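# Park the robot in the free bay between carton stacks

## Task

Drive into the empty bay between the two carton stacks against the wall and stop there. The whole robot must sit inside the bay, with nothing sticking out beyond its base, and it must face straight out into the room. Both stacks must stay intact, and no carton may end up beyond its tape line on the floor. The robot must not tip over or finish leaning. The result only counts if it holds without the robot actively keeping things in place.

## Robot and tools

Robot: a wheeled base with two drive wheels and four passive casters. A lifting column on the base carries a head and two six-joint arms, each ending in a two-finger gripper. Shoulder height S = 0.90 m + column_m. With the arms folded, as at the start, the robot is 0.73 m long and 0.62 m wide, and its front sits 0.40 m ahead of the column. It stands S + 0.43 m tall. For parking, leave the arms folded so that nothing reaches past the base.

Frames: the base frame has its origin on the floor under the column, midway between the drive wheels, with x forward, y left and z up. left_hand and right_hand are reported in this frame as the point where the fingers meet. The odometry frame is the base frame as it stood when the scene began. base_odometry counts wheel turns only, so any wheel slip shows up as false travel. Its heading runs from -3.142 to 3.142 and is positive to the left.

execute_actions: the argument "actions" is a list holding one action, or nothing (an empty list just reports state and images). An action may contain:
- "base", with exactly one key. translate_m is a relative straight drive in metres from where the base now stands, -3 to 3, positive forward. rotate_rad is a relative turn on the spot in radians, -3.2 to 3.2, positive counter-clockwise seen from above. The base cannot move sideways.
- "joints": absolute targets by joint name. column_m is 0 to 0.8 m. head_tilt_rad is -0.61 to 1.308, where 0 is about level and positive looks down. left_/right_joint1_rad to joint6_rad are in radians; their ranges are joint1 ±2.879, joint2 0 to 3.141, joint3 0 to 3.019, joint4 -1.692 to 1.57, joint5 ±1.57 and joint6 ±2.094. left_/right_gripper_m is the fingertip gap, 0 (closed) to 0.093 m.
- "speeds": optional top-speed caps for this action only. translate_m takes 0.05 to 0.8 m/s and rotate_rad takes 0.1 to 1 rad/s; the default is the maximum. A drive or turn that would need more than 8.667 s is refused.
"cameras" picks the images returned: cam_head_left, cam_head_right, cam_left_wrist, cam_right_wrist, nav_camera or "all". Leaving it out, or passing null, gives all cameras; [] gives none. An invalid key or value rejects the call and nothing moves. Any motion left out of an action may still be driving toward its previous target.

wait: seconds, 0 to 10. Nothing new is commanded; it returns state and images.
zoom_image: camera, plus region [x0, y0, x1, y1] in pixels of that camera's latest full image, measured from its top-left corner, at most 504 by 504.
read_manual: section "licences" only. It returns licence text and does not move anything.
finished_scene: scene, the integer number of the current scene. It ends the scene for good and reports success, so call it only once the robot is parked and settled.

Result lines: base_status and joint_status tell how each commanded motion ended.
- "done": for the base, the wheels turned the commanded amount, even if they slipped.
- "off_target": the motion settled away from its goal.
- "contact_stop": the base or column met resistance and now holds where it stopped.
- "time_out": the motion ran out of time.
- "joint command not followed" / "not_followed": a self-collision check withheld arm targets. Back the joints that were moved off by at least 0.05 rad, or drive away from whatever is blocking.
on_its_own lists what the robot is doing without being commanded. "held at" there is a target, not a position.
wheel_motors_off is 1 while both wheel motors are cut out.
motor_effort gives left_wheel and right_wheel in percent of maximum, positive pushing forward; the bracketed number is the peak during the last action. A wheel effort outside its rest range at standstill means pressing against something, or a wheel resting on a cable cover or sill.
turned_by_wheels and turned_by_imu both give the turn since the last result. If they differ by more than about 4 % of the turn and by 0.05 rad or more, the base bumped something or slipped, and the odometry heading is off by roughly that difference.
base_tilt is in degrees, with forward and right positive, and has a fixed bias of up to about 1 degree. A fall of 0.5 degrees or more in the forward value during a move means the base is leaning back.

Base contact: a move halts with contact_stop only when a wheel stalls. Repeating the same command, or most turns, will stall again, so first back off 0.05 m. That also frees a base that is pressing on something or leaning. After any move, the wheels hold wherever they stopped. Pushing hard for about 3 s switches both wheel motors off for 2 s; base commands then time out and the base does not hold its place. A surface higher than 0.30 m but more than 0.26 m below S can ride over the housing and strike the column.

Arms and column, if used: with joint1 at -1.57 (left) or 1.57 (right) and joints 5 and 6 at 0, each arm works in a vertical plane 0.23 m to the side of the column. Let a = j2 - 0.35, b = 1.05 + j2 - j3 and c = b - j4. The hand is then 0.12 + 0.39 sin a + 0.38 cos b + 0.25 cos c m ahead and S + 0.39 cos a - 0.38 sin b - 0.25 sin c m up. The real hand tends to end up to about 5 cm lower and nearer the column than this. The column may stop with contact_stop when an arm's load changes or the column meets resistance; moving it 0.05 m back the other way releases it. Arms kept pushing hard can overheat, and a MOTOR HOT line or an OVER-TEMPERATURE FAULT line drops that arm. To relieve the push, send back the arm's reported positions as its targets.

Avoid: hitting or shoving the carton stacks, shifting any carton past its tape, ramming walls, tipping or tilting the base, the two arms striking or pressing on each other, and long hard pushes. Approach the bay slowly and confirm alignment with nav_camera and the head cameras. Finish at rest, squared to the wall and facing the room.

Each tool is called after "Emit:" as name(argument=value, ...) on one line, values as JSON.

## Session

Emit:
execute_actions(actions=[])

Scene clock: 0.00 s.
Joint torques (N m, as the arm reports them, + toward a larger angle): no reading
base_odometry: x=+0.000 y=+0.000 heading=+0.000 (m, m, rad; odometry frame)
turned_by_wheels: +0.000 (rad since the last result)
turned_by_imu: +0.000 (rad since the last result)
base_tilt: forward=-0.1 right=+0.8 (deg)
base_status: not commanded
joint_positions: column_m=+0.555 head_tilt_rad=+0.859 left_joint1_rad=-1.573 left_joint2_rad=+0.843 left_joint3_rad=+0.424 left_joint4_rad=-0.941 left_joint5_rad=+0.047 left_joint6_rad=+0.100 left_gripper_m=+0.094 right_joint1_rad=+1.589 right_joint2_rad=+0.867 right_joint3_rad=+0.391 right_joint4_rad=-0.909 right_joint5_rad=+0.031 right_joint6_rad=+0.053 right_gripper_m=+0.094
joint_status: not commanded
wheel_motors_off: 0
motor_effort: left_wheel=+4 right_wheel=+1 (%)
left_hand: x=+0.1650 y=+0.2158 z=+1.2505 quat_wxyz=(+0.404, -0.037, -0.913, +0.043) (m; base frame)
right_hand: x=+0.1472 y=-0.2268 z=+1.2489 quat_wxyz=(+0.417, -0.010, -0.909, +0.020) (m; base frame)
pictures: cam_head_left, cam_head_right, cam_left_wrist, cam_right_wrist, nav_camera
Images, in order (width x height): cam_head_left 672x504, cam_head_right 672x504, cam_left_wrist 616x616, cam_right_wrist 616x616, nav_camera 672x504.

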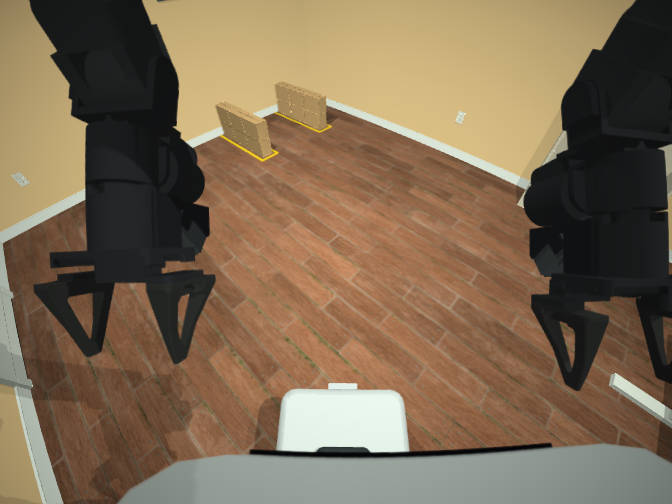

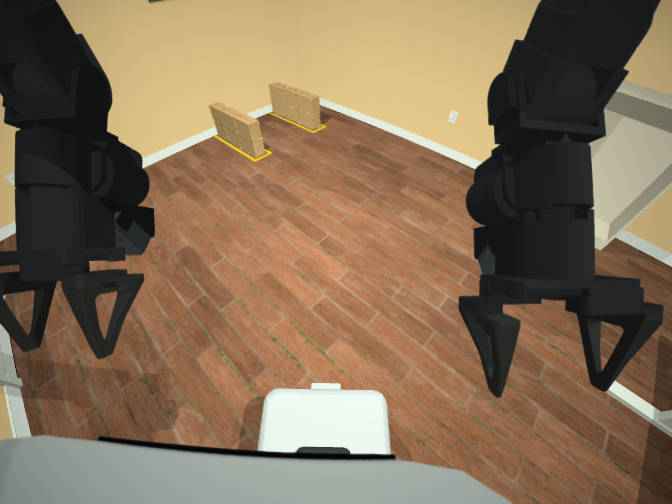

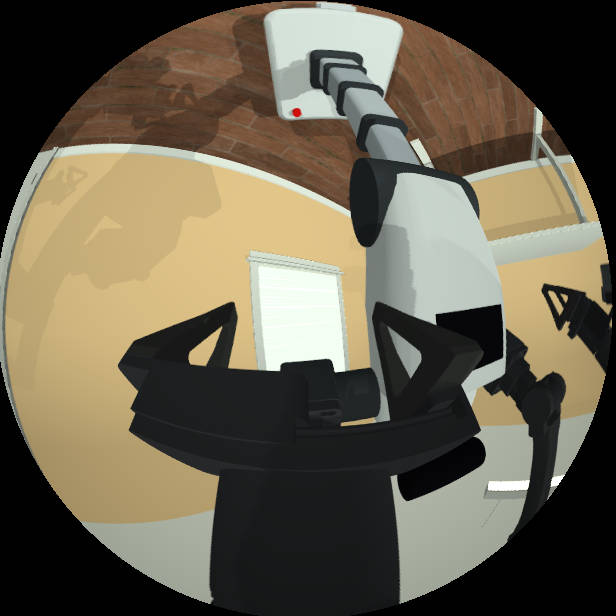

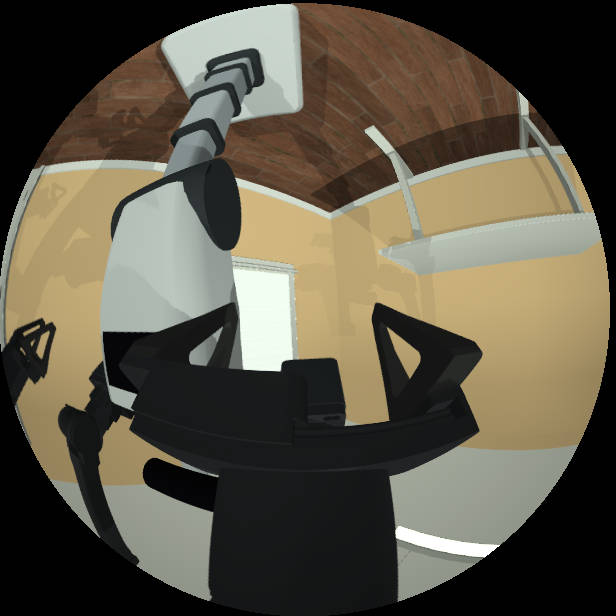

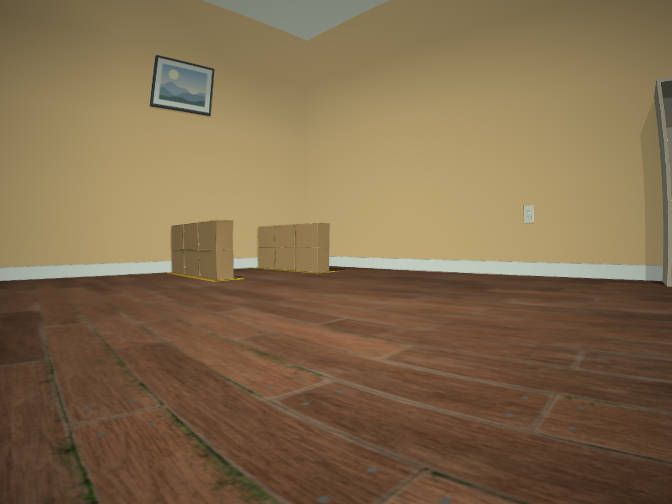

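Emit:
execute_actions(actions=[{"base":{"rotate_rad":-0.113}}], cameras=[])

Emit:
execute_actions(actions=[{"base":{"translate_m":2.4}}], cameras=[])

Emit:
execute_actions(actions=[{"base":{"rotate_rad":0.98}}], cameras=["cam_head_left","nav_camera"])

Scene clock: 1.60 s.
Joint torques (N m, as the arm reports them, + toward a larger angle): left_arm=[ 0.27 -8.74 -0.47 -1.64 -0.11 -0.05] | right_arm=[-1.45 -6.48 -0.59 -1.9   0.1  -0.13]
base_odometry: x=+0.000 y=+0.000 heading=-0.112 (m, m, rad; odometry frame)
turned_by_wheels: -0.112 (rad since the last result)
turned_by_imu: -0.112 (rad since the last result)
base_tilt: forward=-0.1 right=+0.8 (deg)
base_status: done
joint_positions: column_m=+0.555 head_tilt_rad=+0.859 left_joint1_rad=-1.573 left_joint2_rad=+0.843 left_joint3_rad=+0.424 left_joint4_rad=-0.941 left_joint5_rad=+0.047 left_joint6_rad=+0.100 left_gripper_m=+0.094 right_joint1_rad=+1.589 right_joint2_rad=+0.867 right_joint3_rad=+0.391 right_joint4_rad=-0.909 right_joint5_rad=+0.031 right_joint6_rad=+0.053 right_gripper_m=+0.094
joint_status: not commanded
wheel_motors_off: 0
motor_effort: left_wheel=+0(39) right_wheel=-3(26) (%)
left_hand: x=+0.1650 y=+0.2158 z=+1.2505 quat_wxyz=(+0.404, -0.037, -0.913, +0.043) (m; base frame)
right_hand: x=+0.1472 y=-0.2268 z=+1.2489 quat_wxyz=(+0.417, -0.010, -0.909, +0.020) (m; base frame)
pictures: none
No camera images: the call's "cameras" was empty. Leave "cameras" out to get every camera's image.

Scene clock: 6.80 s.
Joint torques (N m, as the arm reports them, + toward a larger angle): left_arm=[ 0.19 -8.68 -0.41 -1.69 -0.06  0.04] | right_arm=[-1.47 -6.61 -0.63 -1.9   0.1  -0.13]
base_odometry: x=+2.385 y=-0.268 heading=-0.112 (m, m, rad; odometry frame)
turned_by_wheels: +0.000 (rad since the last result)
turned_by_imu: +0.005 (rad since the last result)
base_tilt: forward=-0.1 right=+0.8 (deg)
base_status: done
joint_positions: column_m=+0.555 head_tilt_rad=+0.859 left_joint1_rad=-1.573 left_joint2_rad=+0.843 left_joint3_rad=+0.424 left_joint4_rad=-0.941 left_joint5_rad=+0.047 left_joint6_rad=+0.100 left_gripper_m=+0.094 right_joint1_rad=+1.589 right_joint2_rad=+0.867 right_joint3_rad=+0.391 right_joint4_rad=-0.909 right_joint5_rad=+0.031 right_joint6_rad=+0.053 right_gripper_m=+0.094
joint_status: not commanded
wheel_motors_off: 0
motor_effort: left_wheel=+1(61) right_wheel=+0(33) (%)
left_hand: x=+0.1648 y=+0.2158 z=+1.2505 quat_wxyz=(+0.404, -0.037, -0.913, +0.043) (m; base frame)
right_hand: x=+0.1470 y=-0.2268 z=+1.2490 quat_wxyz=(+0.417, -0.010, -0.909, +0.020) (m; base frame)
pictures: none
No camera images: the call's "cameras" was empty. Leave "cameras" out to get every camera's image.

Scene clock: 9.07 s.
Joint torques (N m, as the arm reports them, + toward a larger angle): left_arm=[-0.04 -9.   -0.49 -1.73 -0.1  -0.05] | right_arm=[-1.5  -6.56 -0.53 -1.9   0.1  -0.13]
base_odometry: x=+2.385 y=-0.268 heading=+0.868 (m, m, rad; odometry frame)
turned_by_wheels: +0.980 (rad since the last result)
turned_by_imu: +0.983 (rad since the last result)
base_tilt: forward=-0.1 right=+0.8 (deg)
base_status: done
joint_positions: column_m=+0.555 head_tilt_rad=+0.859 left_joint1_rad=-1.573 left_joint2_rad=+0.843 left_joint3_rad=+0.424 left_joint4_rad=-0.941 left_joint5_rad=+0.047 left_joint6_rad=+0.100 left_gripper_m=+0.094 right_joint1_rad=+1.589 right_joint2_rad=+0.867 right_joint3_rad=+0.391 right_joint4_rad=-0.909 right_joint5_rad=+0.031 right_joint6_rad=+0.053 right_gripper_m=+0.094
joint_status: not commanded
wheel_motors_off: 0
motor_effort: left_wheel=-1(53) right_wheel=+1(29) (%)
left_hand: x=+0.1648 y=+0.2158 z=+1.2505 quat_wxyz=(+0.404, -0.037, -0.913, +0.043) (m; base frame)
right_hand: x=+0.1470 y=-0.2268 z=+1.2490 quat_wxyz=(+0.417, -0.010, -0.909, +0.020) (m; base frame)
pictures: cam_head_left, nav_camera
Images, in order (width x height): cam_head_left 672x504, nav_camera 672x504.

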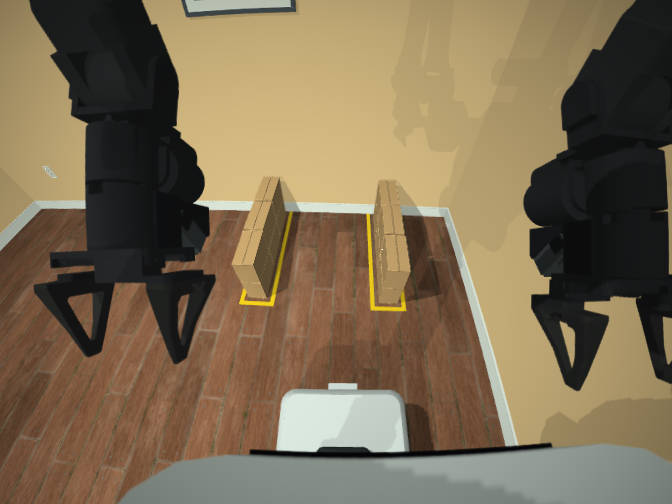

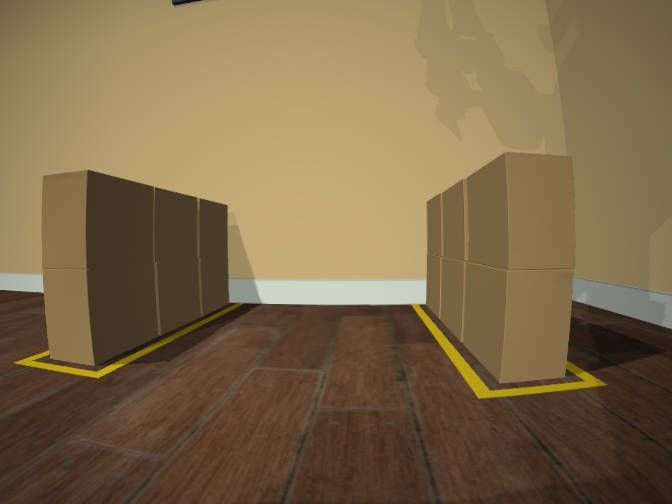

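Emit:
execute_actions(actions=[{"base":{"rotate_rad":1.526}}], cameras=[])

Emit:
execute_actions(actions=[{"base":{"translate_m":0.155}}], cameras=[])

Emit:
execute_actions(actions=[{"base":{"rotate_rad":-1.571}}], cameras=["cam_head_left","cam_head_right","nav_camera"])

Scene clock: 12.53 s.
Joint torques (N m, as the arm reports them, + toward a larger angle): left_arm=[ 0.63 -8.76 -0.51 -1.67 -0.07  0.  ] | right_arm=[-1.51 -6.5  -0.87 -1.81  0.1  -0.13]
base_odometry: x=+2.385 y=-0.268 heading=+2.393 (m, m, rad; odometry frame)
turned_by_wheels: +1.525 (rad since the last result)
turned_by_imu: +1.534 (rad since the last result)
base_tilt: forward=-0.1 right=+0.7 (deg)
base_status: done
joint_positions: column_m=+0.555 head_tilt_rad=+0.859 left_joint1_rad=-1.573 left_joint2_rad=+0.843 left_joint3_rad=+0.424 left_joint4_rad=-0.941 left_joint5_rad=+0.047 left_joint6_rad=+0.100 left_gripper_m=+0.094 right_joint1_rad=+1.589 right_joint2_rad=+0.867 right_joint3_rad=+0.391 right_joint4_rad=-0.909 right_joint5_rad=+0.031 right_joint6_rad=+0.053 right_gripper_m=+0.094
joint_status: not commanded
wheel_motors_off: 0
motor_effort: left_wheel=-1(34) right_wheel=+0(25) (%)
left_hand: x=+0.1648 y=+0.2158 z=+1.2505 quat_wxyz=(+0.404, -0.037, -0.913, +0.043) (m; base frame)
right_hand: x=+0.1470 y=-0.2268 z=+1.2490 quat_wxyz=(+0.417, -0.010, -0.909, +0.020) (m; base frame)
pictures: none
No camera images: the call's "cameras" was empty. Leave "cameras" out to get every camera's image.

Scene clock: 14.13 s.
Joint torques (N m, as the arm reports them, + toward a larger angle): left_arm=[ 0.84 -8.29 -0.6  -1.45 -0.06  0.02] | right_arm=[-1.5  -6.34 -0.77 -1.95  0.1  -0.13]
base_odometry: x=+2.271 y=-0.163 heading=+2.394 (m, m, rad; odometry frame)
turned_by_wheels: +0.001 (rad since the last result)
turned_by_imu: +0.001 (rad since the last result)
base_tilt: forward=+0.0 right=+0.8 (deg)
base_status: done
joint_positions: column_m=+0.555 head_tilt_rad=+0.859 left_joint1_rad=-1.573 left_joint2_rad=+0.843 left_joint3_rad=+0.425 left_joint4_rad=-0.941 left_joint5_rad=+0.047 left_joint6_rad=+0.100 left_gripper_m=+0.094 right_joint1_rad=+1.589 right_joint2_rad=+0.867 right_joint3_rad=+0.392 right_joint4_rad=-0.909 right_joint5_rad=+0.031 right_joint6_rad=+0.053 right_gripper_m=+0.094
joint_status: not commanded
wheel_motors_off: 0
motor_effort: left_wheel=+2(53) right_wheel=-1(44) (%)
left_hand: x=+0.1657 y=+0.2158 z=+1.2503 quat_wxyz=(+0.404, -0.037, -0.913, +0.043) (m; base frame)
right_hand: x=+0.1478 y=-0.2268 z=+1.2487 quat_wxyz=(+0.416, -0.010, -0.909, +0.020) (m; base frame)
pictures: none
No camera images: the call's "cameras" was empty. Leave "cameras" out to get every camera's image.

Scene clock: 17.00 s.
Joint torques (N m, as the arm reports them, + toward a larger angle): left_arm=[ 0.59 -9.44 -0.69 -1.4  -0.04  0.01] | right_arm=[-1.47 -6.77 -0.47 -1.89  0.1  -0.13]
base_odometry: x=+2.271 y=-0.163 heading=+0.823 (m, m, rad; odometry frame)
turned_by_wheels: -1.571 (rad since the last result)
turned_by_imu: -1.576 (rad since the last result)
base_tilt: forward=-0.1 right=+0.8 (deg)
base_status: done
joint_positions: column_m=+0.555 head_tilt_rad=+0.859 left_joint1_rad=-1.573 left_joint2_rad=+0.843 left_joint3_rad=+0.425 left_joint4_rad=-0.941 left_joint5_rad=+0.047 left_joint6_rad=+0.100 left_gripper_m=+0.094 right_joint1_rad=+1.589 right_joint2_rad=+0.867 right_joint3_rad=+0.392 right_joint4_rad=-0.909 right_joint5_rad=+0.031 right_joint6_rad=+0.053 right_gripper_m=+0.094
joint_status: not commanded
wheel_motors_off: 0
motor_effort: left_wheel=+2(40) right_wheel=-1(39) (%)
left_hand: x=+0.1657 y=+0.2158 z=+1.2503 quat_wxyz=(+0.404, -0.037, -0.913, +0.043) (m; base frame)
right_hand: x=+0.1478 y=-0.2268 z=+1.2487 quat_wxyz=(+0.416, -0.010, -0.909, +0.020) (m; base frame)
pictures: cam_head_left, cam_head_right, nav_camera
Images, in order (width x height): cam_head_left 672x504, cam_head_right 672x504, nav_camera 672x504.

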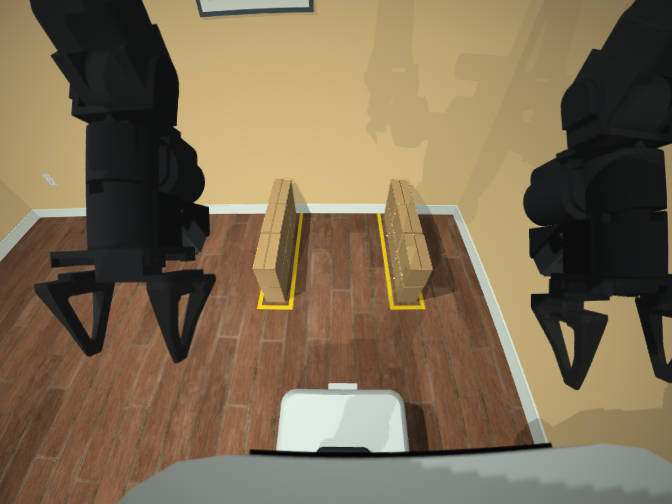

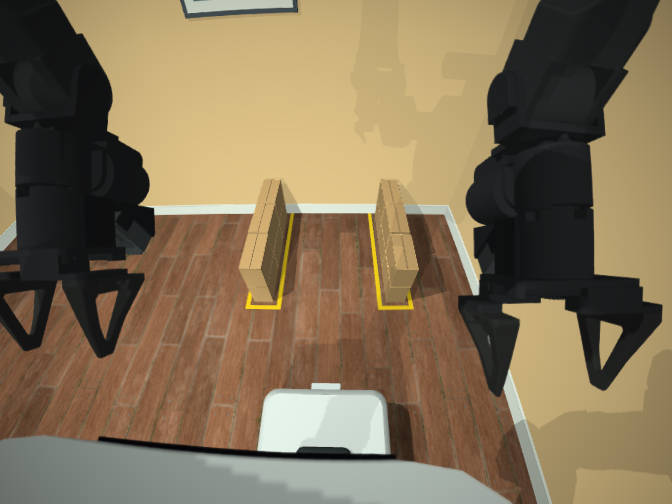

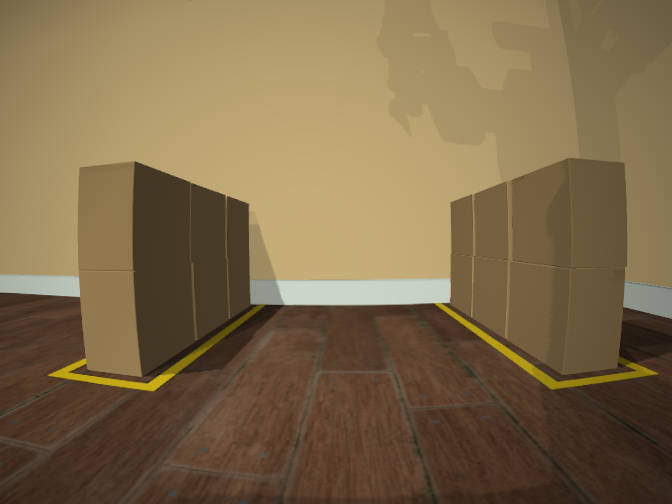

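Emit:
execute_actions(actions=[{"base":{"rotate_rad":3.12},"joints":{"head_tilt_rad":1.2}}], cameras=[])

Emit:
execute_actions(actions=[{"base":{"translate_m":-0.95},"speeds":{"translate_m":0.4}}], cameras=["cam_head_left","cam_head_right","nav_camera"])

Scene clock: 21.90 s.
Joint torques (N m, as the arm reports them, + toward a larger angle): left_arm=[ 0.08 -9.34 -0.93 -1.63 -0.14  0.  ] | right_arm=[-1.45 -6.57 -0.88 -1.9   0.1  -0.13]
base_odometry: x=+2.271 y=-0.163 heading=-2.341 (m, m, rad; odometry frame)
turned_by_wheels: +3.119 (rad since the last result)
turned_by_imu: +3.132 (rad since the last result)
base_tilt: forward=+0.0 right=+0.8 (deg)
base_status: done
joint_positions: column_m=+0.555 head_tilt_rad=+1.197 left_joint1_rad=-1.573 left_joint2_rad=+0.843 left_joint3_rad=+0.425 left_joint4_rad=-0.941 left_joint5_rad=+0.047 left_joint6_rad=+0.100 left_gripper_m=+0.094 right_joint1_rad=+1.589 right_joint2_rad=+0.867 right_joint3_rad=+0.392 right_joint4_rad=-0.909 right_joint5_rad=+0.031 right_joint6_rad=+0.053 right_gripper_m=+0.094
joint_status: all done
wheel_motors_off: 0
motor_effort: left_wheel=+0(43) right_wheel=+0(28) (%)
left_hand: x=+0.1657 y=+0.2158 z=+1.2503 quat_wxyz=(+0.404, -0.037, -0.913, +0.043) (m; base frame)
right_hand: x=+0.1478 y=-0.2268 z=+1.2487 quat_wxyz=(+0.416, -0.010, -0.909, +0.020) (m; base frame)
pictures: none
No camera images: the call's "cameras" was empty. Leave "cameras" out to get every camera's image.

Scene clock: 25.80 s.
Joint torques (N m, as the arm reports them, + toward a larger angle): left_arm=[ 0.3  -8.74 -0.39 -1.55 -0.09  0.03] | right_arm=[-1.46 -6.52 -0.56 -1.93  0.1  -0.13]
base_odometry: x=+2.933 y=+0.519 heading=-2.340 (m, m, rad; odometry frame)
turned_by_wheels: +0.001 (rad since the last result)
turned_by_imu: +0.000 (rad since the last result)
base_tilt: forward=+0.0 right=+0.7 (deg)
base_status: done
joint_positions: column_m=+0.555 head_tilt_rad=+1.198 left_joint1_rad=-1.573 left_joint2_rad=+0.843 left_joint3_rad=+0.422 left_joint4_rad=-0.941 left_joint5_rad=+0.047 left_joint6_rad=+0.100 left_gripper_m=+0.094 right_joint1_rad=+1.589 right_joint2_rad=+0.867 right_joint3_rad=+0.389 right_joint4_rad=-0.909 right_joint5_rad=+0.031 right_joint6_rad=+0.053 right_gripper_m=+0.094
joint_status: not commanded
wheel_motors_off: 0
motor_effort: left_wheel=+1(59) right_wheel=+0(39) (%)
left_hand: x=+0.1640 y=+0.2159 z=+1.2508 quat_wxyz=(+0.405, -0.037, -0.913, +0.043) (m; base frame)
right_hand: x=+0.1461 y=-0.2268 z=+1.2493 quat_wxyz=(+0.418, -0.010, -0.908, +0.020) (m; base frame)
pictures: cam_head_left, cam_head_right, nav_camera
Images, in order (width x height): cam_head_left 672x504, cam_head_right 672x504, nav_camera 672x504.

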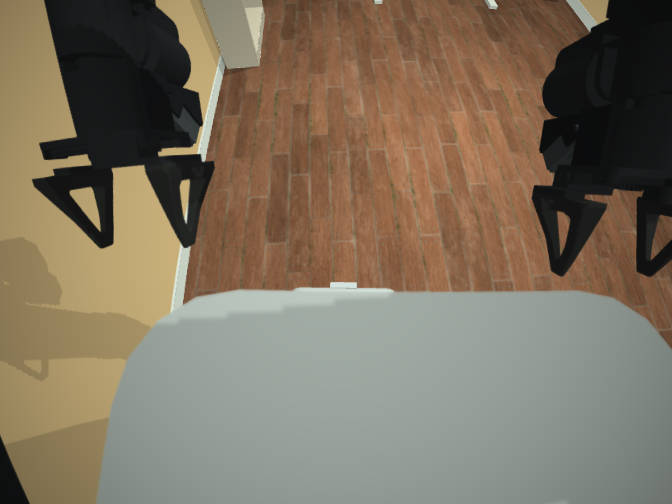

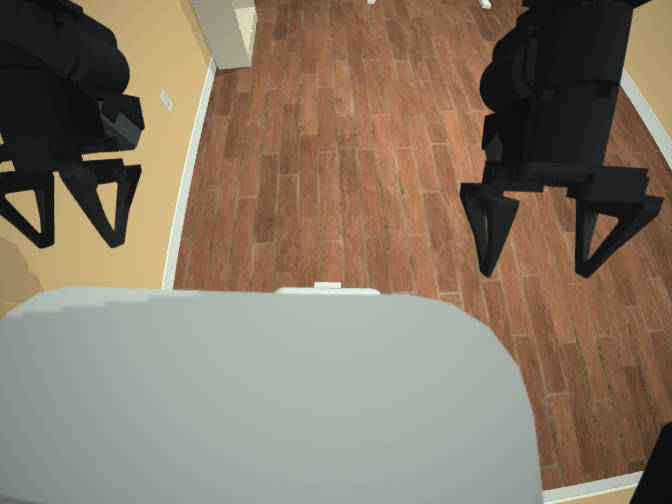

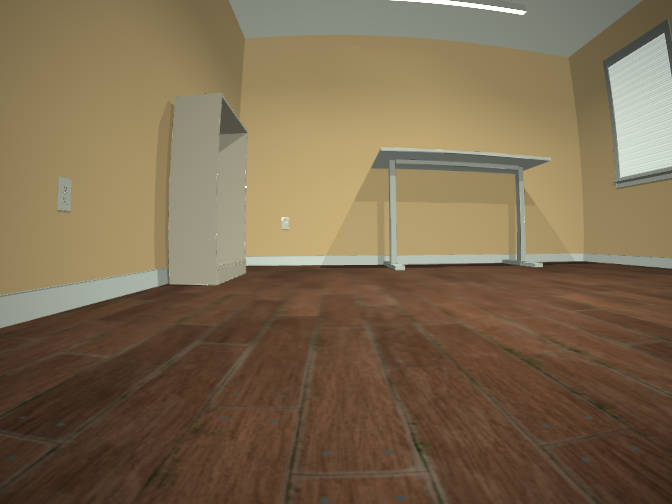

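Emit:
execute_actions(actions=[{"base":{"translate_m":-0.5},"speeds":{"translate_m":0.2},"joints":{"head_tilt_rad":0.859}}])

Scene clock: 29.27 s.
Joint torques (N m, as the arm reports them, + toward a larger angle): left_arm=[ 0.06 -8.19  0.15 -1.74 -0.06  0.01] | right_arm=[-1.29 -6.39 -0.44 -1.87  0.08 -0.13]
base_odometry: x=+3.280 y=+0.878 heading=-2.340 (m, m, rad; odometry frame)
turned_by_wheels: +0.000 (rad since the last result)
turned_by_imu: +0.054 (rad since the last result)
base_tilt: forward=+0.0 right=+0.7 (deg)
base_status: done
joint_positions: column_m=+0.555 head_tilt_rad=+0.872 left_joint1_rad=-1.576 left_joint2_rad=+0.839 left_joint3_rad=+0.418 left_joint4_rad=-0.942 left_joint5_rad=+0.048 left_joint6_rad=+0.100 left_gripper_m=+0.094 right_joint1_rad=+1.587 right_joint2_rad=+0.864 right_joint3_rad=+0.388 right_joint4_rad=-0.910 right_joint5_rad=+0.031 right_joint6_rad=+0.053 right_gripper_m=+0.094
joint_status: all done
wheel_motors_off: 0
motor_effort: left_wheel=+0(100) right_wheel=-1(84) (%)
left_hand: x=+0.1622 y=+0.2153 z=+1.2519 quat_wxyz=(+0.406, -0.038, -0.912, +0.044) (m; base frame)
right_hand: x=+0.1461 y=-0.2273 z=+1.2496 quat_wxyz=(+0.417, -0.011, -0.908, +0.020) (m; base frame)
pictures: cam_head_left, cam_head_right, cam_left_wrist, cam_right_wrist, nav_camera
Images, in order (width x height): cam_head_left 672x504, cam_head_right 672x504, cam_left_wrist 616x616, cam_right_wrist 616x616, nav_camera 672x504.

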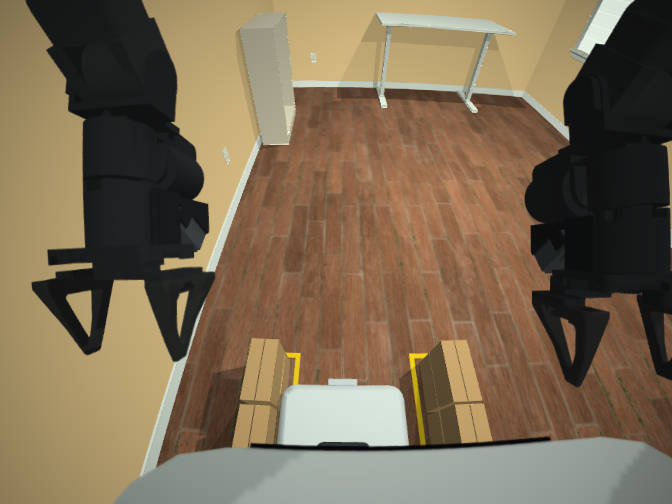

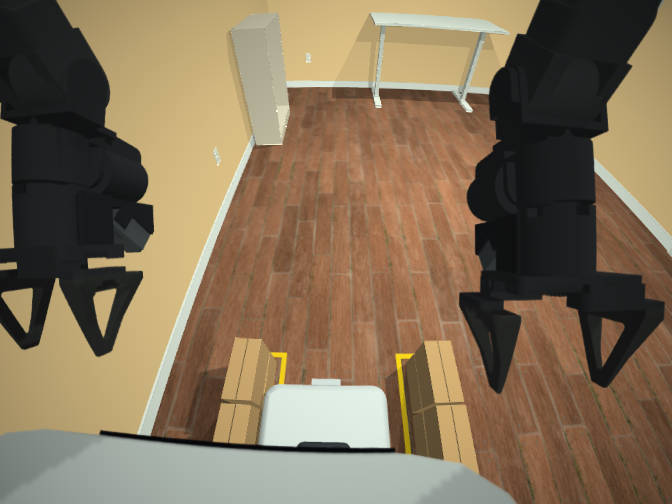

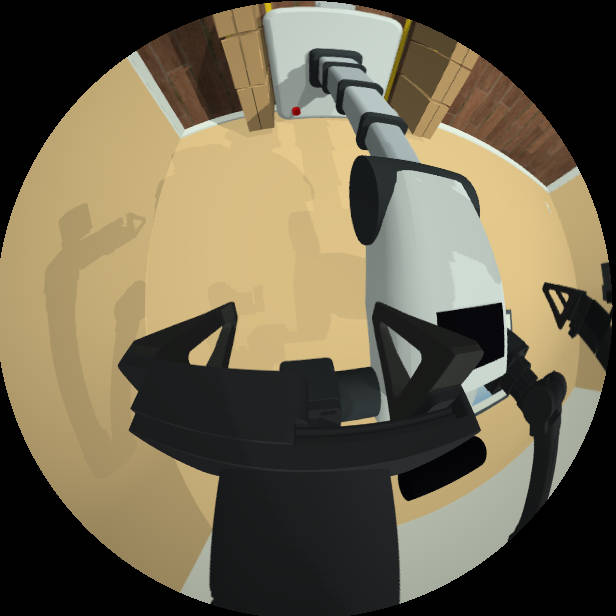

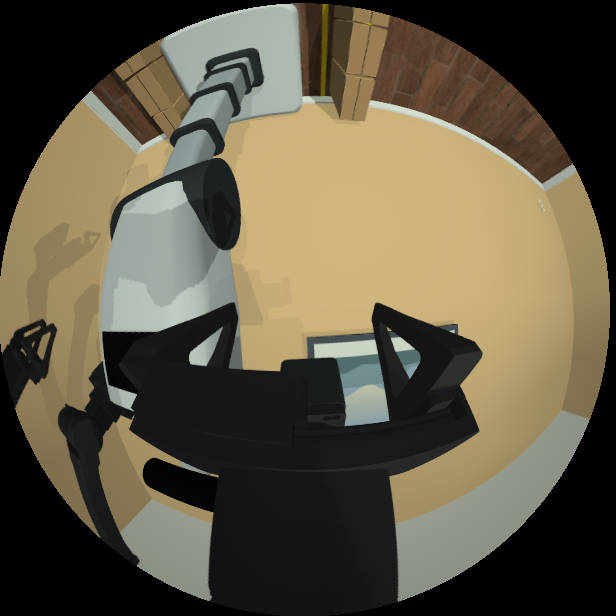

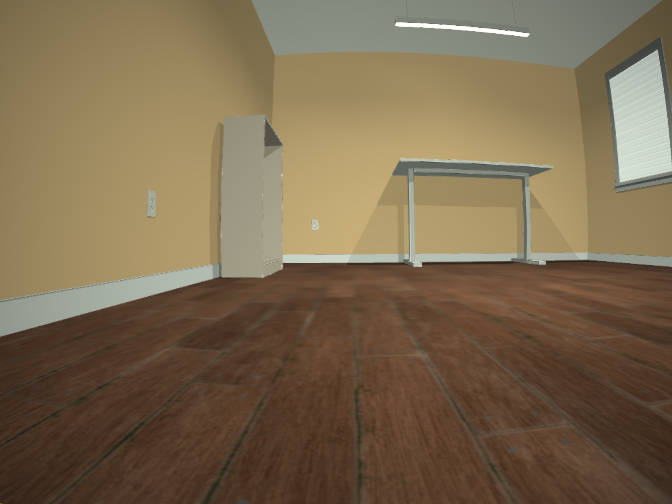

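Emit:
execute_actions(actions=[{"base":{"translate_m":0.06},"speeds":{"translate_m":0.1}}], cameras=[])

Emit:
execute_actions(actions=[{"base":{"rotate_rad":-0.1},"joints":{"head_tilt_rad":1.0}}], cameras=["cam_head_left","cam_head_right","nav_camera"])

Scene clock: 31.03 s.
Joint torques (N m, as the arm reports them, + toward a larger angle): left_arm=[ 0.38 -9.16 -0.3  -1.53 -0.15 -0.03] | right_arm=[-1.33 -5.95 -0.4  -2.05  0.09 -0.13]
base_odometry: x=+3.238 y=+0.835 heading=-2.341 (m, m, rad; odometry frame)
turned_by_wheels: -0.001 (rad since the last result)
turned_by_imu: +0.000 (rad since the last result)
base_tilt: forward=+0.0 right=+0.8 (deg)
base_status: done
joint_positions: column_m=+0.555 head_tilt_rad=+0.872 left_joint1_rad=-1.576 left_joint2_rad=+0.839 left_joint3_rad=+0.424 left_joint4_rad=-0.942 left_joint5_rad=+0.048 left_joint6_rad=+0.100 left_gripper_m=+0.094 right_joint1_rad=+1.587 right_joint2_rad=+0.864 right_joint3_rad=+0.391 right_joint4_rad=-0.910 right_joint5_rad=+0.031 right_joint6_rad=+0.053 right_gripper_m=+0.094
joint_status: not commanded
wheel_motors_off: 0
motor_effort: left_wheel=+0(32) right_wheel=+1(34) (%)
left_hand: x=+0.1652 y=+0.2153 z=+1.2511 quat_wxyz=(+0.404, -0.038, -0.913, +0.044) (m; base frame)
right_hand: x=+0.1473 y=-0.2273 z=+1.2492 quat_wxyz=(+0.416, -0.011, -0.909, +0.020) (m; base frame)
pictures: none
No camera images: the call's "cameras" was empty. Leave "cameras" out to get every camera's image.

Scene clock: 32.07 s.
Joint torques (N m, as the arm reports them, + toward a larger angle): left_arm=[ 0.66 -8.77 -0.11 -1.46 -0.12  0.01] | right_arm=[-1.3  -6.33 -0.56 -1.85  0.08 -0.13]
base_odometry: x=+3.238 y=+0.835 heading=-2.439 (m, m, rad; odometry frame)
turned_by_wheels: -0.099 (rad since the last result)
turned_by_imu: -0.098 (rad since the last result)
base_tilt: forward=-0.1 right=+0.8 (deg)
base_status: done
joint_positions: column_m=+0.555 head_tilt_rad=+1.000 left_joint1_rad=-1.576 left_joint2_rad=+0.839 left_joint3_rad=+0.424 left_joint4_rad=-0.942 left_joint5_rad=+0.048 left_joint6_rad=+0.100 left_gripper_m=+0.094 right_joint1_rad=+1.587 right_joint2_rad=+0.864 right_joint3_rad=+0.391 right_joint4_rad=-0.910 right_joint5_rad=+0.031 right_joint6_rad=+0.053 right_gripper_m=+0.094
joint_status: all done
wheel_motors_off: 0
motor_effort: left_wheel=+0(46) right_wheel=-1(33) (%)
left_hand: x=+0.1652 y=+0.2153 z=+1.2511 quat_wxyz=(+0.404, -0.038, -0.913, +0.044) (m; base frame)
right_hand: x=+0.1473 y=-0.2273 z=+1.2492 quat_wxyz=(+0.416, -0.011, -0.909, +0.020) (m; base frame)
pictures: cam_head_left, cam_head_right, nav_camera
Images, in order (width x height): cam_head_left 672x504, cam_head_right 672x504, nav_camera 672x504.

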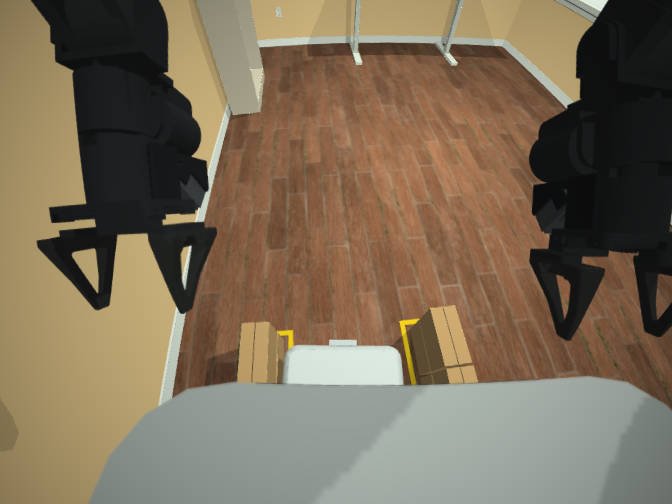

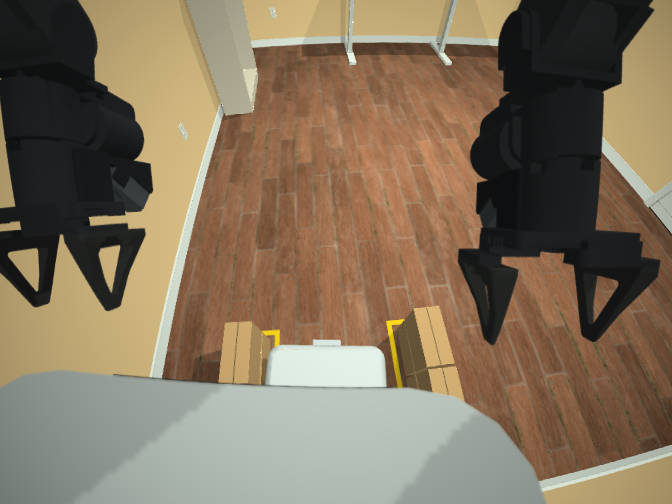

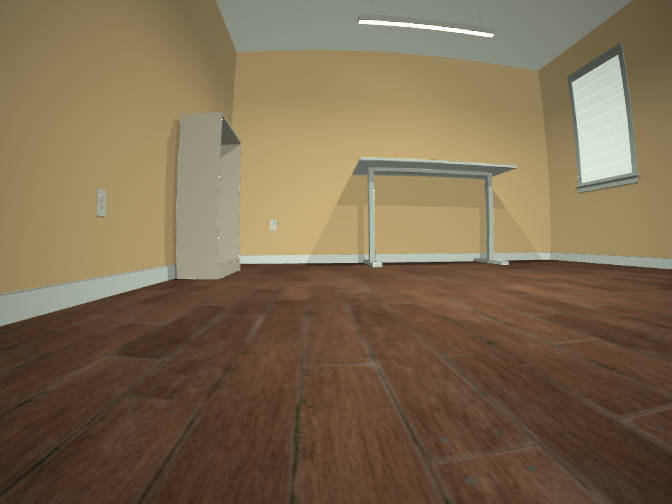

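Emit:
execute_actions(actions=[{"base":{"rotate_rad":0.06}}], cameras=[])

Emit:
execute_actions(actions=[{"base":{"translate_m":0.85},"speeds":{"translate_m":0.4}}], cameras=[])

Emit:
execute_actions(actions=[{"base":{"rotate_rad":-0.27}}], cameras=[])

Emit:
execute_actions(actions=[{"base":{"translate_m":0.2}}], cameras=[])

Emit:
execute_actions(actions=[{"base":{"rotate_rad":0.3}}], cameras=[])

Emit:
execute_actions(actions=[{"base":{"translate_m":-0.72},"speeds":{"translate_m":0.3},"joints":{"head_tilt_rad":0.859}}])

Scene clock: 33.43 s.
Joint torques (N m, as the arm reports them, + toward a larger angle): left_arm=[ 0.65 -9.19 -0.31 -1.75 -0.12  0.03] | right_arm=[-1.21 -6.19 -0.44 -1.88  0.09 -0.13]
base_odometry: x=+3.238 y=+0.835 heading=-2.381 (m, m, rad; odometry frame)
turned_by_wheels: +0.058 (rad since the last result)
turned_by_imu: +0.059 (rad since the last result)
base_tilt: forward=+0.0 right=+0.8 (deg)
base_status: done
joint_positions: column_m=+0.555 head_tilt_rad=+1.000 left_joint1_rad=-1.576 left_joint2_rad=+0.839 left_joint3_rad=+0.424 left_joint4_rad=-0.942 left_joint5_rad=+0.048 left_joint6_rad=+0.100 left_gripper_m=+0.094 right_joint1_rad=+1.587 right_joint2_rad=+0.864 right_joint3_rad=+0.391 right_joint4_rad=-0.910 right_joint5_rad=+0.031 right_joint6_rad=+0.053 right_gripper_m=+0.094
joint_status: not commanded
wheel_motors_off: 0
motor_effort: left_wheel=-2(47) right_wheel=+1(29) (%)
left_hand: x=+0.1652 y=+0.2153 z=+1.2511 quat_wxyz=(+0.404, -0.038, -0.913, +0.044) (m; base frame)
right_hand: x=+0.1473 y=-0.2273 z=+1.2492 quat_wxyz=(+0.416, -0.011, -0.909, +0.020) (m; base frame)
pictures: none
No camera images: the call's "cameras" was empty. Leave "cameras" out to get every camera's image.

Scene clock: 37.03 s.
Joint torques (N m, as the arm reports them, + toward a larger angle): left_arm=[ 1.35 -9.13 -0.29 -1.62 -0.12 -0.02] | right_arm=[-1.29 -6.03 -0.64 -1.84  0.09 -0.13]
base_odometry: x=+2.622 y=+0.249 heading=-2.381 (m, m, rad; odometry frame)
turned_by_wheels: +0.000 (rad since the last result)
turned_by_imu: +0.002 (rad since the last result)
base_tilt: forward=+0.0 right=+0.8 (deg)
base_status: done
joint_positions: column_m=+0.555 head_tilt_rad=+1.000 left_joint1_rad=-1.576 left_joint2_rad=+0.839 left_joint3_rad=+0.424 left_joint4_rad=-0.942 left_joint5_rad=+0.048 left_joint6_rad=+0.100 left_gripper_m=+0.094 right_joint1_rad=+1.587 right_joint2_rad=+0.864 right_joint3_rad=+0.390 right_joint4_rad=-0.910 right_joint5_rad=+0.031 right_joint6_rad=+0.053 right_gripper_m=+0.094
joint_status: not commanded
wheel_motors_off: 0
motor_effort: left_wheel=+2(52) right_wheel=+0(32) (%)
left_hand: x=+0.1654 y=+0.2153 z=+1.2511 quat_wxyz=(+0.403, -0.038, -0.913, +0.044) (m; base frame)
right_hand: x=+0.1471 y=-0.2273 z=+1.2493 quat_wxyz=(+0.416, -0.011, -0.909, +0.020) (m; base frame)
pictures: none
No camera images: the call's "cameras" was empty. Leave "cameras" out to get every camera's image.

Scene clock: 38.40 s.
Joint torques (N m, as the arm reports them, + toward a larger angle): left_arm=[-0.02 -8.47 -0.58 -1.6  -0.09 -0.03] | right_arm=[-1.28 -6.2  -0.54 -1.85  0.08 -0.13]
base_odometry: x=+2.622 y=+0.249 heading=-2.650 (m, m, rad; odometry frame)
turned_by_wheels: -0.269 (rad since the last result)
turned_by_imu: -0.269 (rad since the last result)
base_tilt: forward=+0.0 right=+0.8 (deg)
base_status: done
joint_positions: column_m=+0.555 head_tilt_rad=+1.000 left_joint1_rad=-1.576 left_joint2_rad=+0.839 left_joint3_rad=+0.424 left_joint4_rad=-0.942 left_joint5_rad=+0.048 left_joint6_rad=+0.100 left_gripper_m=+0.094 right_joint1_rad=+1.587 right_joint2_rad=+0.864 right_joint3_rad=+0.390 right_joint4_rad=-0.910 right_joint5_rad=+0.031 right_joint6_rad=+0.053 right_gripper_m=+0.094
joint_status: not commanded
wheel_motors_off: 0
motor_effort: left_wheel=+0(38) right_wheel=-2(37) (%)
left_hand: x=+0.1654 y=+0.2153 z=+1.2511 quat_wxyz=(+0.403, -0.038, -0.913, +0.044) (m; base frame)
right_hand: x=+0.1471 y=-0.2273 z=+1.2493 quat_wxyz=(+0.416, -0.011, -0.909, +0.020) (m; base frame)
pictures: none
No camera images: the call's "cameras" was empty. Leave "cameras" out to get every camera's image.

Scene clock: 40.20 s.
Joint torques (N m, as the arm reports them, + toward a larger angle): left_arm=[-0.71 -8.19 -0.6  -1.49 -0.15  0.  ] | right_arm=[-1.35 -6.19 -0.73 -1.83  0.09 -0.13]
base_odometry: x=+2.446 y=+0.155 heading=-2.651 (m, m, rad; odometry frame)
turned_by_wheels: -0.001 (rad since the last result)
turned_by_imu: +0.000 (rad since the last result)
base_tilt: forward=+0.0 right=+0.8 (deg)
base_status: done
joint_positions: column_m=+0.555 head_tilt_rad=+1.001 left_joint1_rad=-1.576 left_joint2_rad=+0.840 left_joint3_rad=+0.425 left_joint4_rad=-0.942 left_joint5_rad=+0.048 left_joint6_rad=+0.100 left_gripper_m=+0.094 right_joint1_rad=+1.587 right_joint2_rad=+0.865 right_joint3_rad=+0.392 right_joint4_rad=-0.910 right_joint5_rad=+0.031 right_joint6_rad=+0.053 right_gripper_m=+0.094
joint_status: not commanded
wheel_motors_off: 0
motor_effort: left_wheel=-2(53) right_wheel=+0(38) (%)
left_hand: x=+0.1658 y=+0.2153 z=+1.2509 quat_wxyz=(+0.403, -0.038, -0.913, +0.044) (m; base frame)
right_hand: x=+0.1481 y=-0.2272 z=+1.2489 quat_wxyz=(+0.416, -0.011, -0.909, +0.020) (m; base frame)
pictures: none
No camera images: the call's "cameras" was empty. Leave "cameras" out to get every camera's image.

Scene clock: 41.60 s.
Joint torques (N m, as the arm reports them, + toward a larger angle): left_arm=[ 0.56 -9.15 -0.61 -1.14 -0.16  0.01] | right_arm=[-1.3  -6.32 -0.77 -1.83  0.09 -0.13]
base_odometry: x=+2.446 y=+0.154 heading=-2.352 (m, m, rad; odometry frame)
turned_by_wheels: +0.299 (rad since the last result)
turned_by_imu: +0.299 (rad since the last result)
base_tilt: forward=-0.1 right=+0.7 (deg)
base_status: done
joint_positions: column_m=+0.555 head_tilt_rad=+1.001 left_joint1_rad=-1.576 left_joint2_rad=+0.840 left_joint3_rad=+0.425 left_joint4_rad=-0.942 left_joint5_rad=+0.048 left_joint6_rad=+0.100 left_gripper_m=+0.094 right_joint1_rad=+1.587 right_joint2_rad=+0.865 right_joint3_rad=+0.392 right_joint4_rad=-0.910 right_joint5_rad=+0.031 right_joint6_rad=+0.053 right_gripper_m=+0.094
joint_status: not commanded
wheel_motors_off: 0
motor_effort: left_wheel=-3(54) right_wheel=+0(29) (%)
left_hand: x=+0.1658 y=+0.2153 z=+1.2509 quat_wxyz=(+0.403, -0.038, -0.913, +0.044) (m; base frame)
right_hand: x=+0.1481 y=-0.2272 z=+1.2489 quat_wxyz=(+0.416, -0.011, -0.909, +0.020) (m; base frame)
pictures: none
No camera images: the call's "cameras" was empty. Leave "cameras" out to get every camera's image.

Scene clock: 45.27 s.
Joint torques (N m, as the arm reports them, + toward a larger angle): left_arm=[ 0.21 -7.99 -0.48 -1.66 -0.11  0.05] | right_arm=[-1.36 -6.94 -0.51 -1.87  0.09 -0.13]
base_odometry: x=+2.952 y=+0.666 heading=-2.351 (m, m, rad; odometry frame)
turned_by_wheels: +0.001 (rad since the last result)
turned_by_imu: +0.000 (rad since the last result)
base_tilt: forward=-0.1 right=+0.8 (deg)
base_status: done
joint_positions: column_m=+0.555 head_tilt_rad=+0.874 left_joint1_rad=-1.576 left_joint2_rad=+0.840 left_joint3_rad=+0.422 left_joint4_rad=-0.942 left_joint5_rad=+0.048 left_joint6_rad=+0.100 left_gripper_m=+0.094 right_joint1_rad=+1.587 right_joint2_rad=+0.865 right_joint3_rad=+0.389 right_joint4_rad=-0.910 right_joint5_rad=+0.031 right_joint6_rad=+0.053 right_gripper_m=+0.094
joint_status: all done
wheel_motors_off: 0
motor_effort: left_wheel=-1(68) right_wheel=+0(40) (%)
left_hand: x=+0.1644 y=+0.2153 z=+1.2513 quat_wxyz=(+0.404, -0.038, -0.913, +0.044) (m; base frame)
right_hand: x=+0.1464 y=-0.2273 z=+1.2495 quat_wxyz=(+0.417, -0.011, -0.909, +0.020) (m; base frame)
pictures: cam_head_left, cam_head_right, cam_left_wrist, cam_right_wrist, nav_camera
Images, in order (width x height): cam_head_left 672x504, cam_head_right 672x504, cam_left_wrist 616x616, cam_right_wrist 616x616, nav_camera 672x504.

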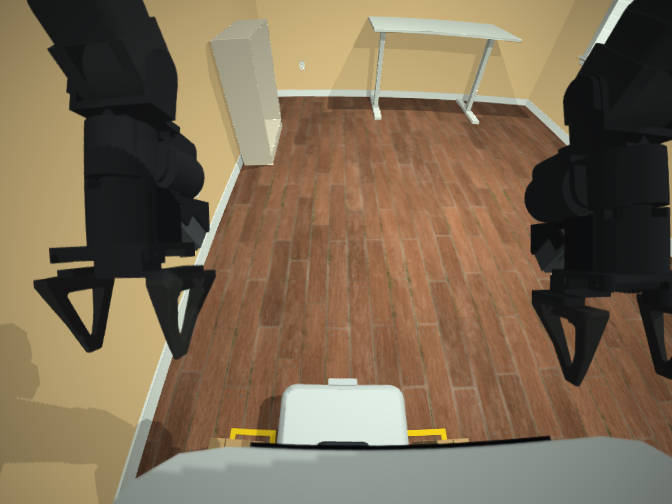

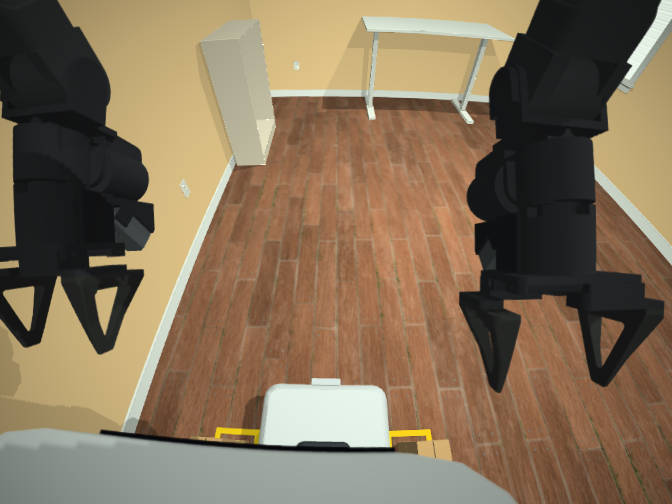

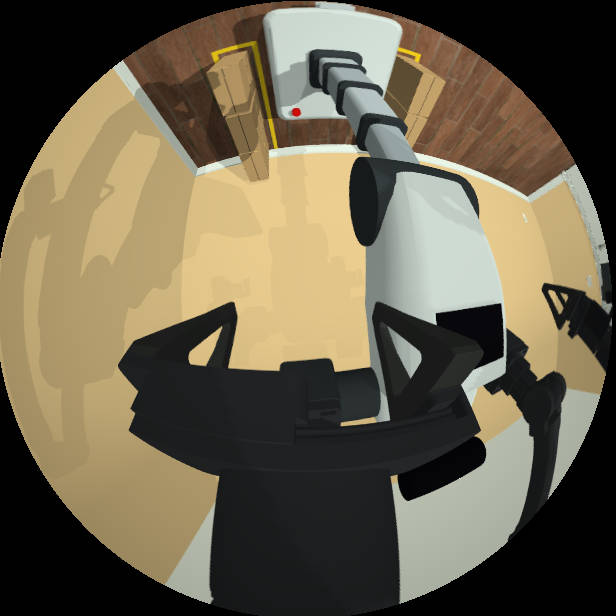

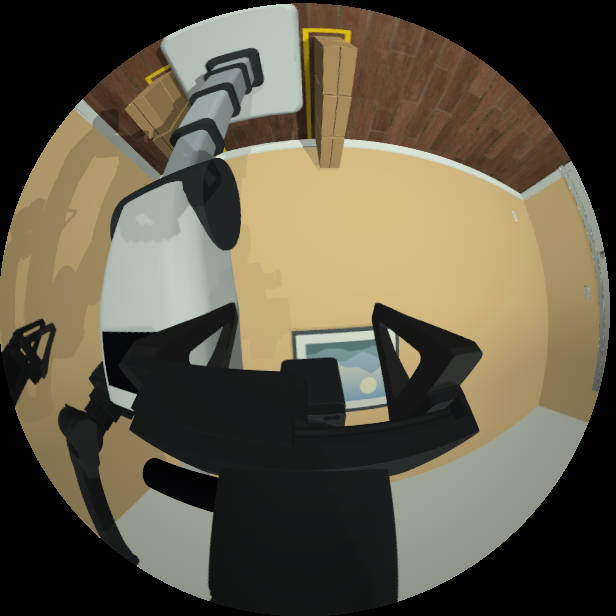

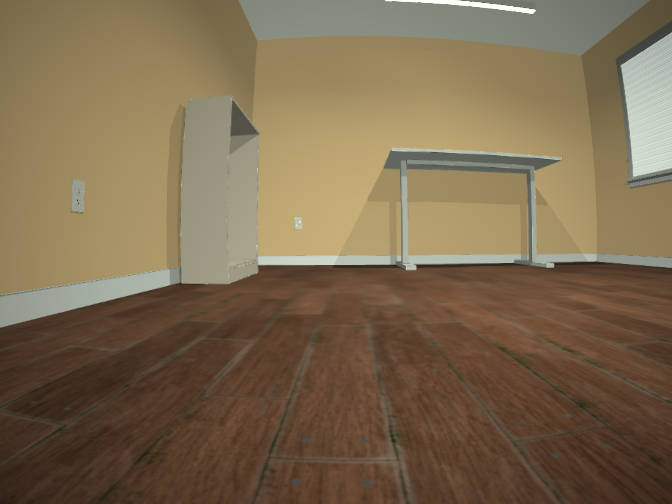

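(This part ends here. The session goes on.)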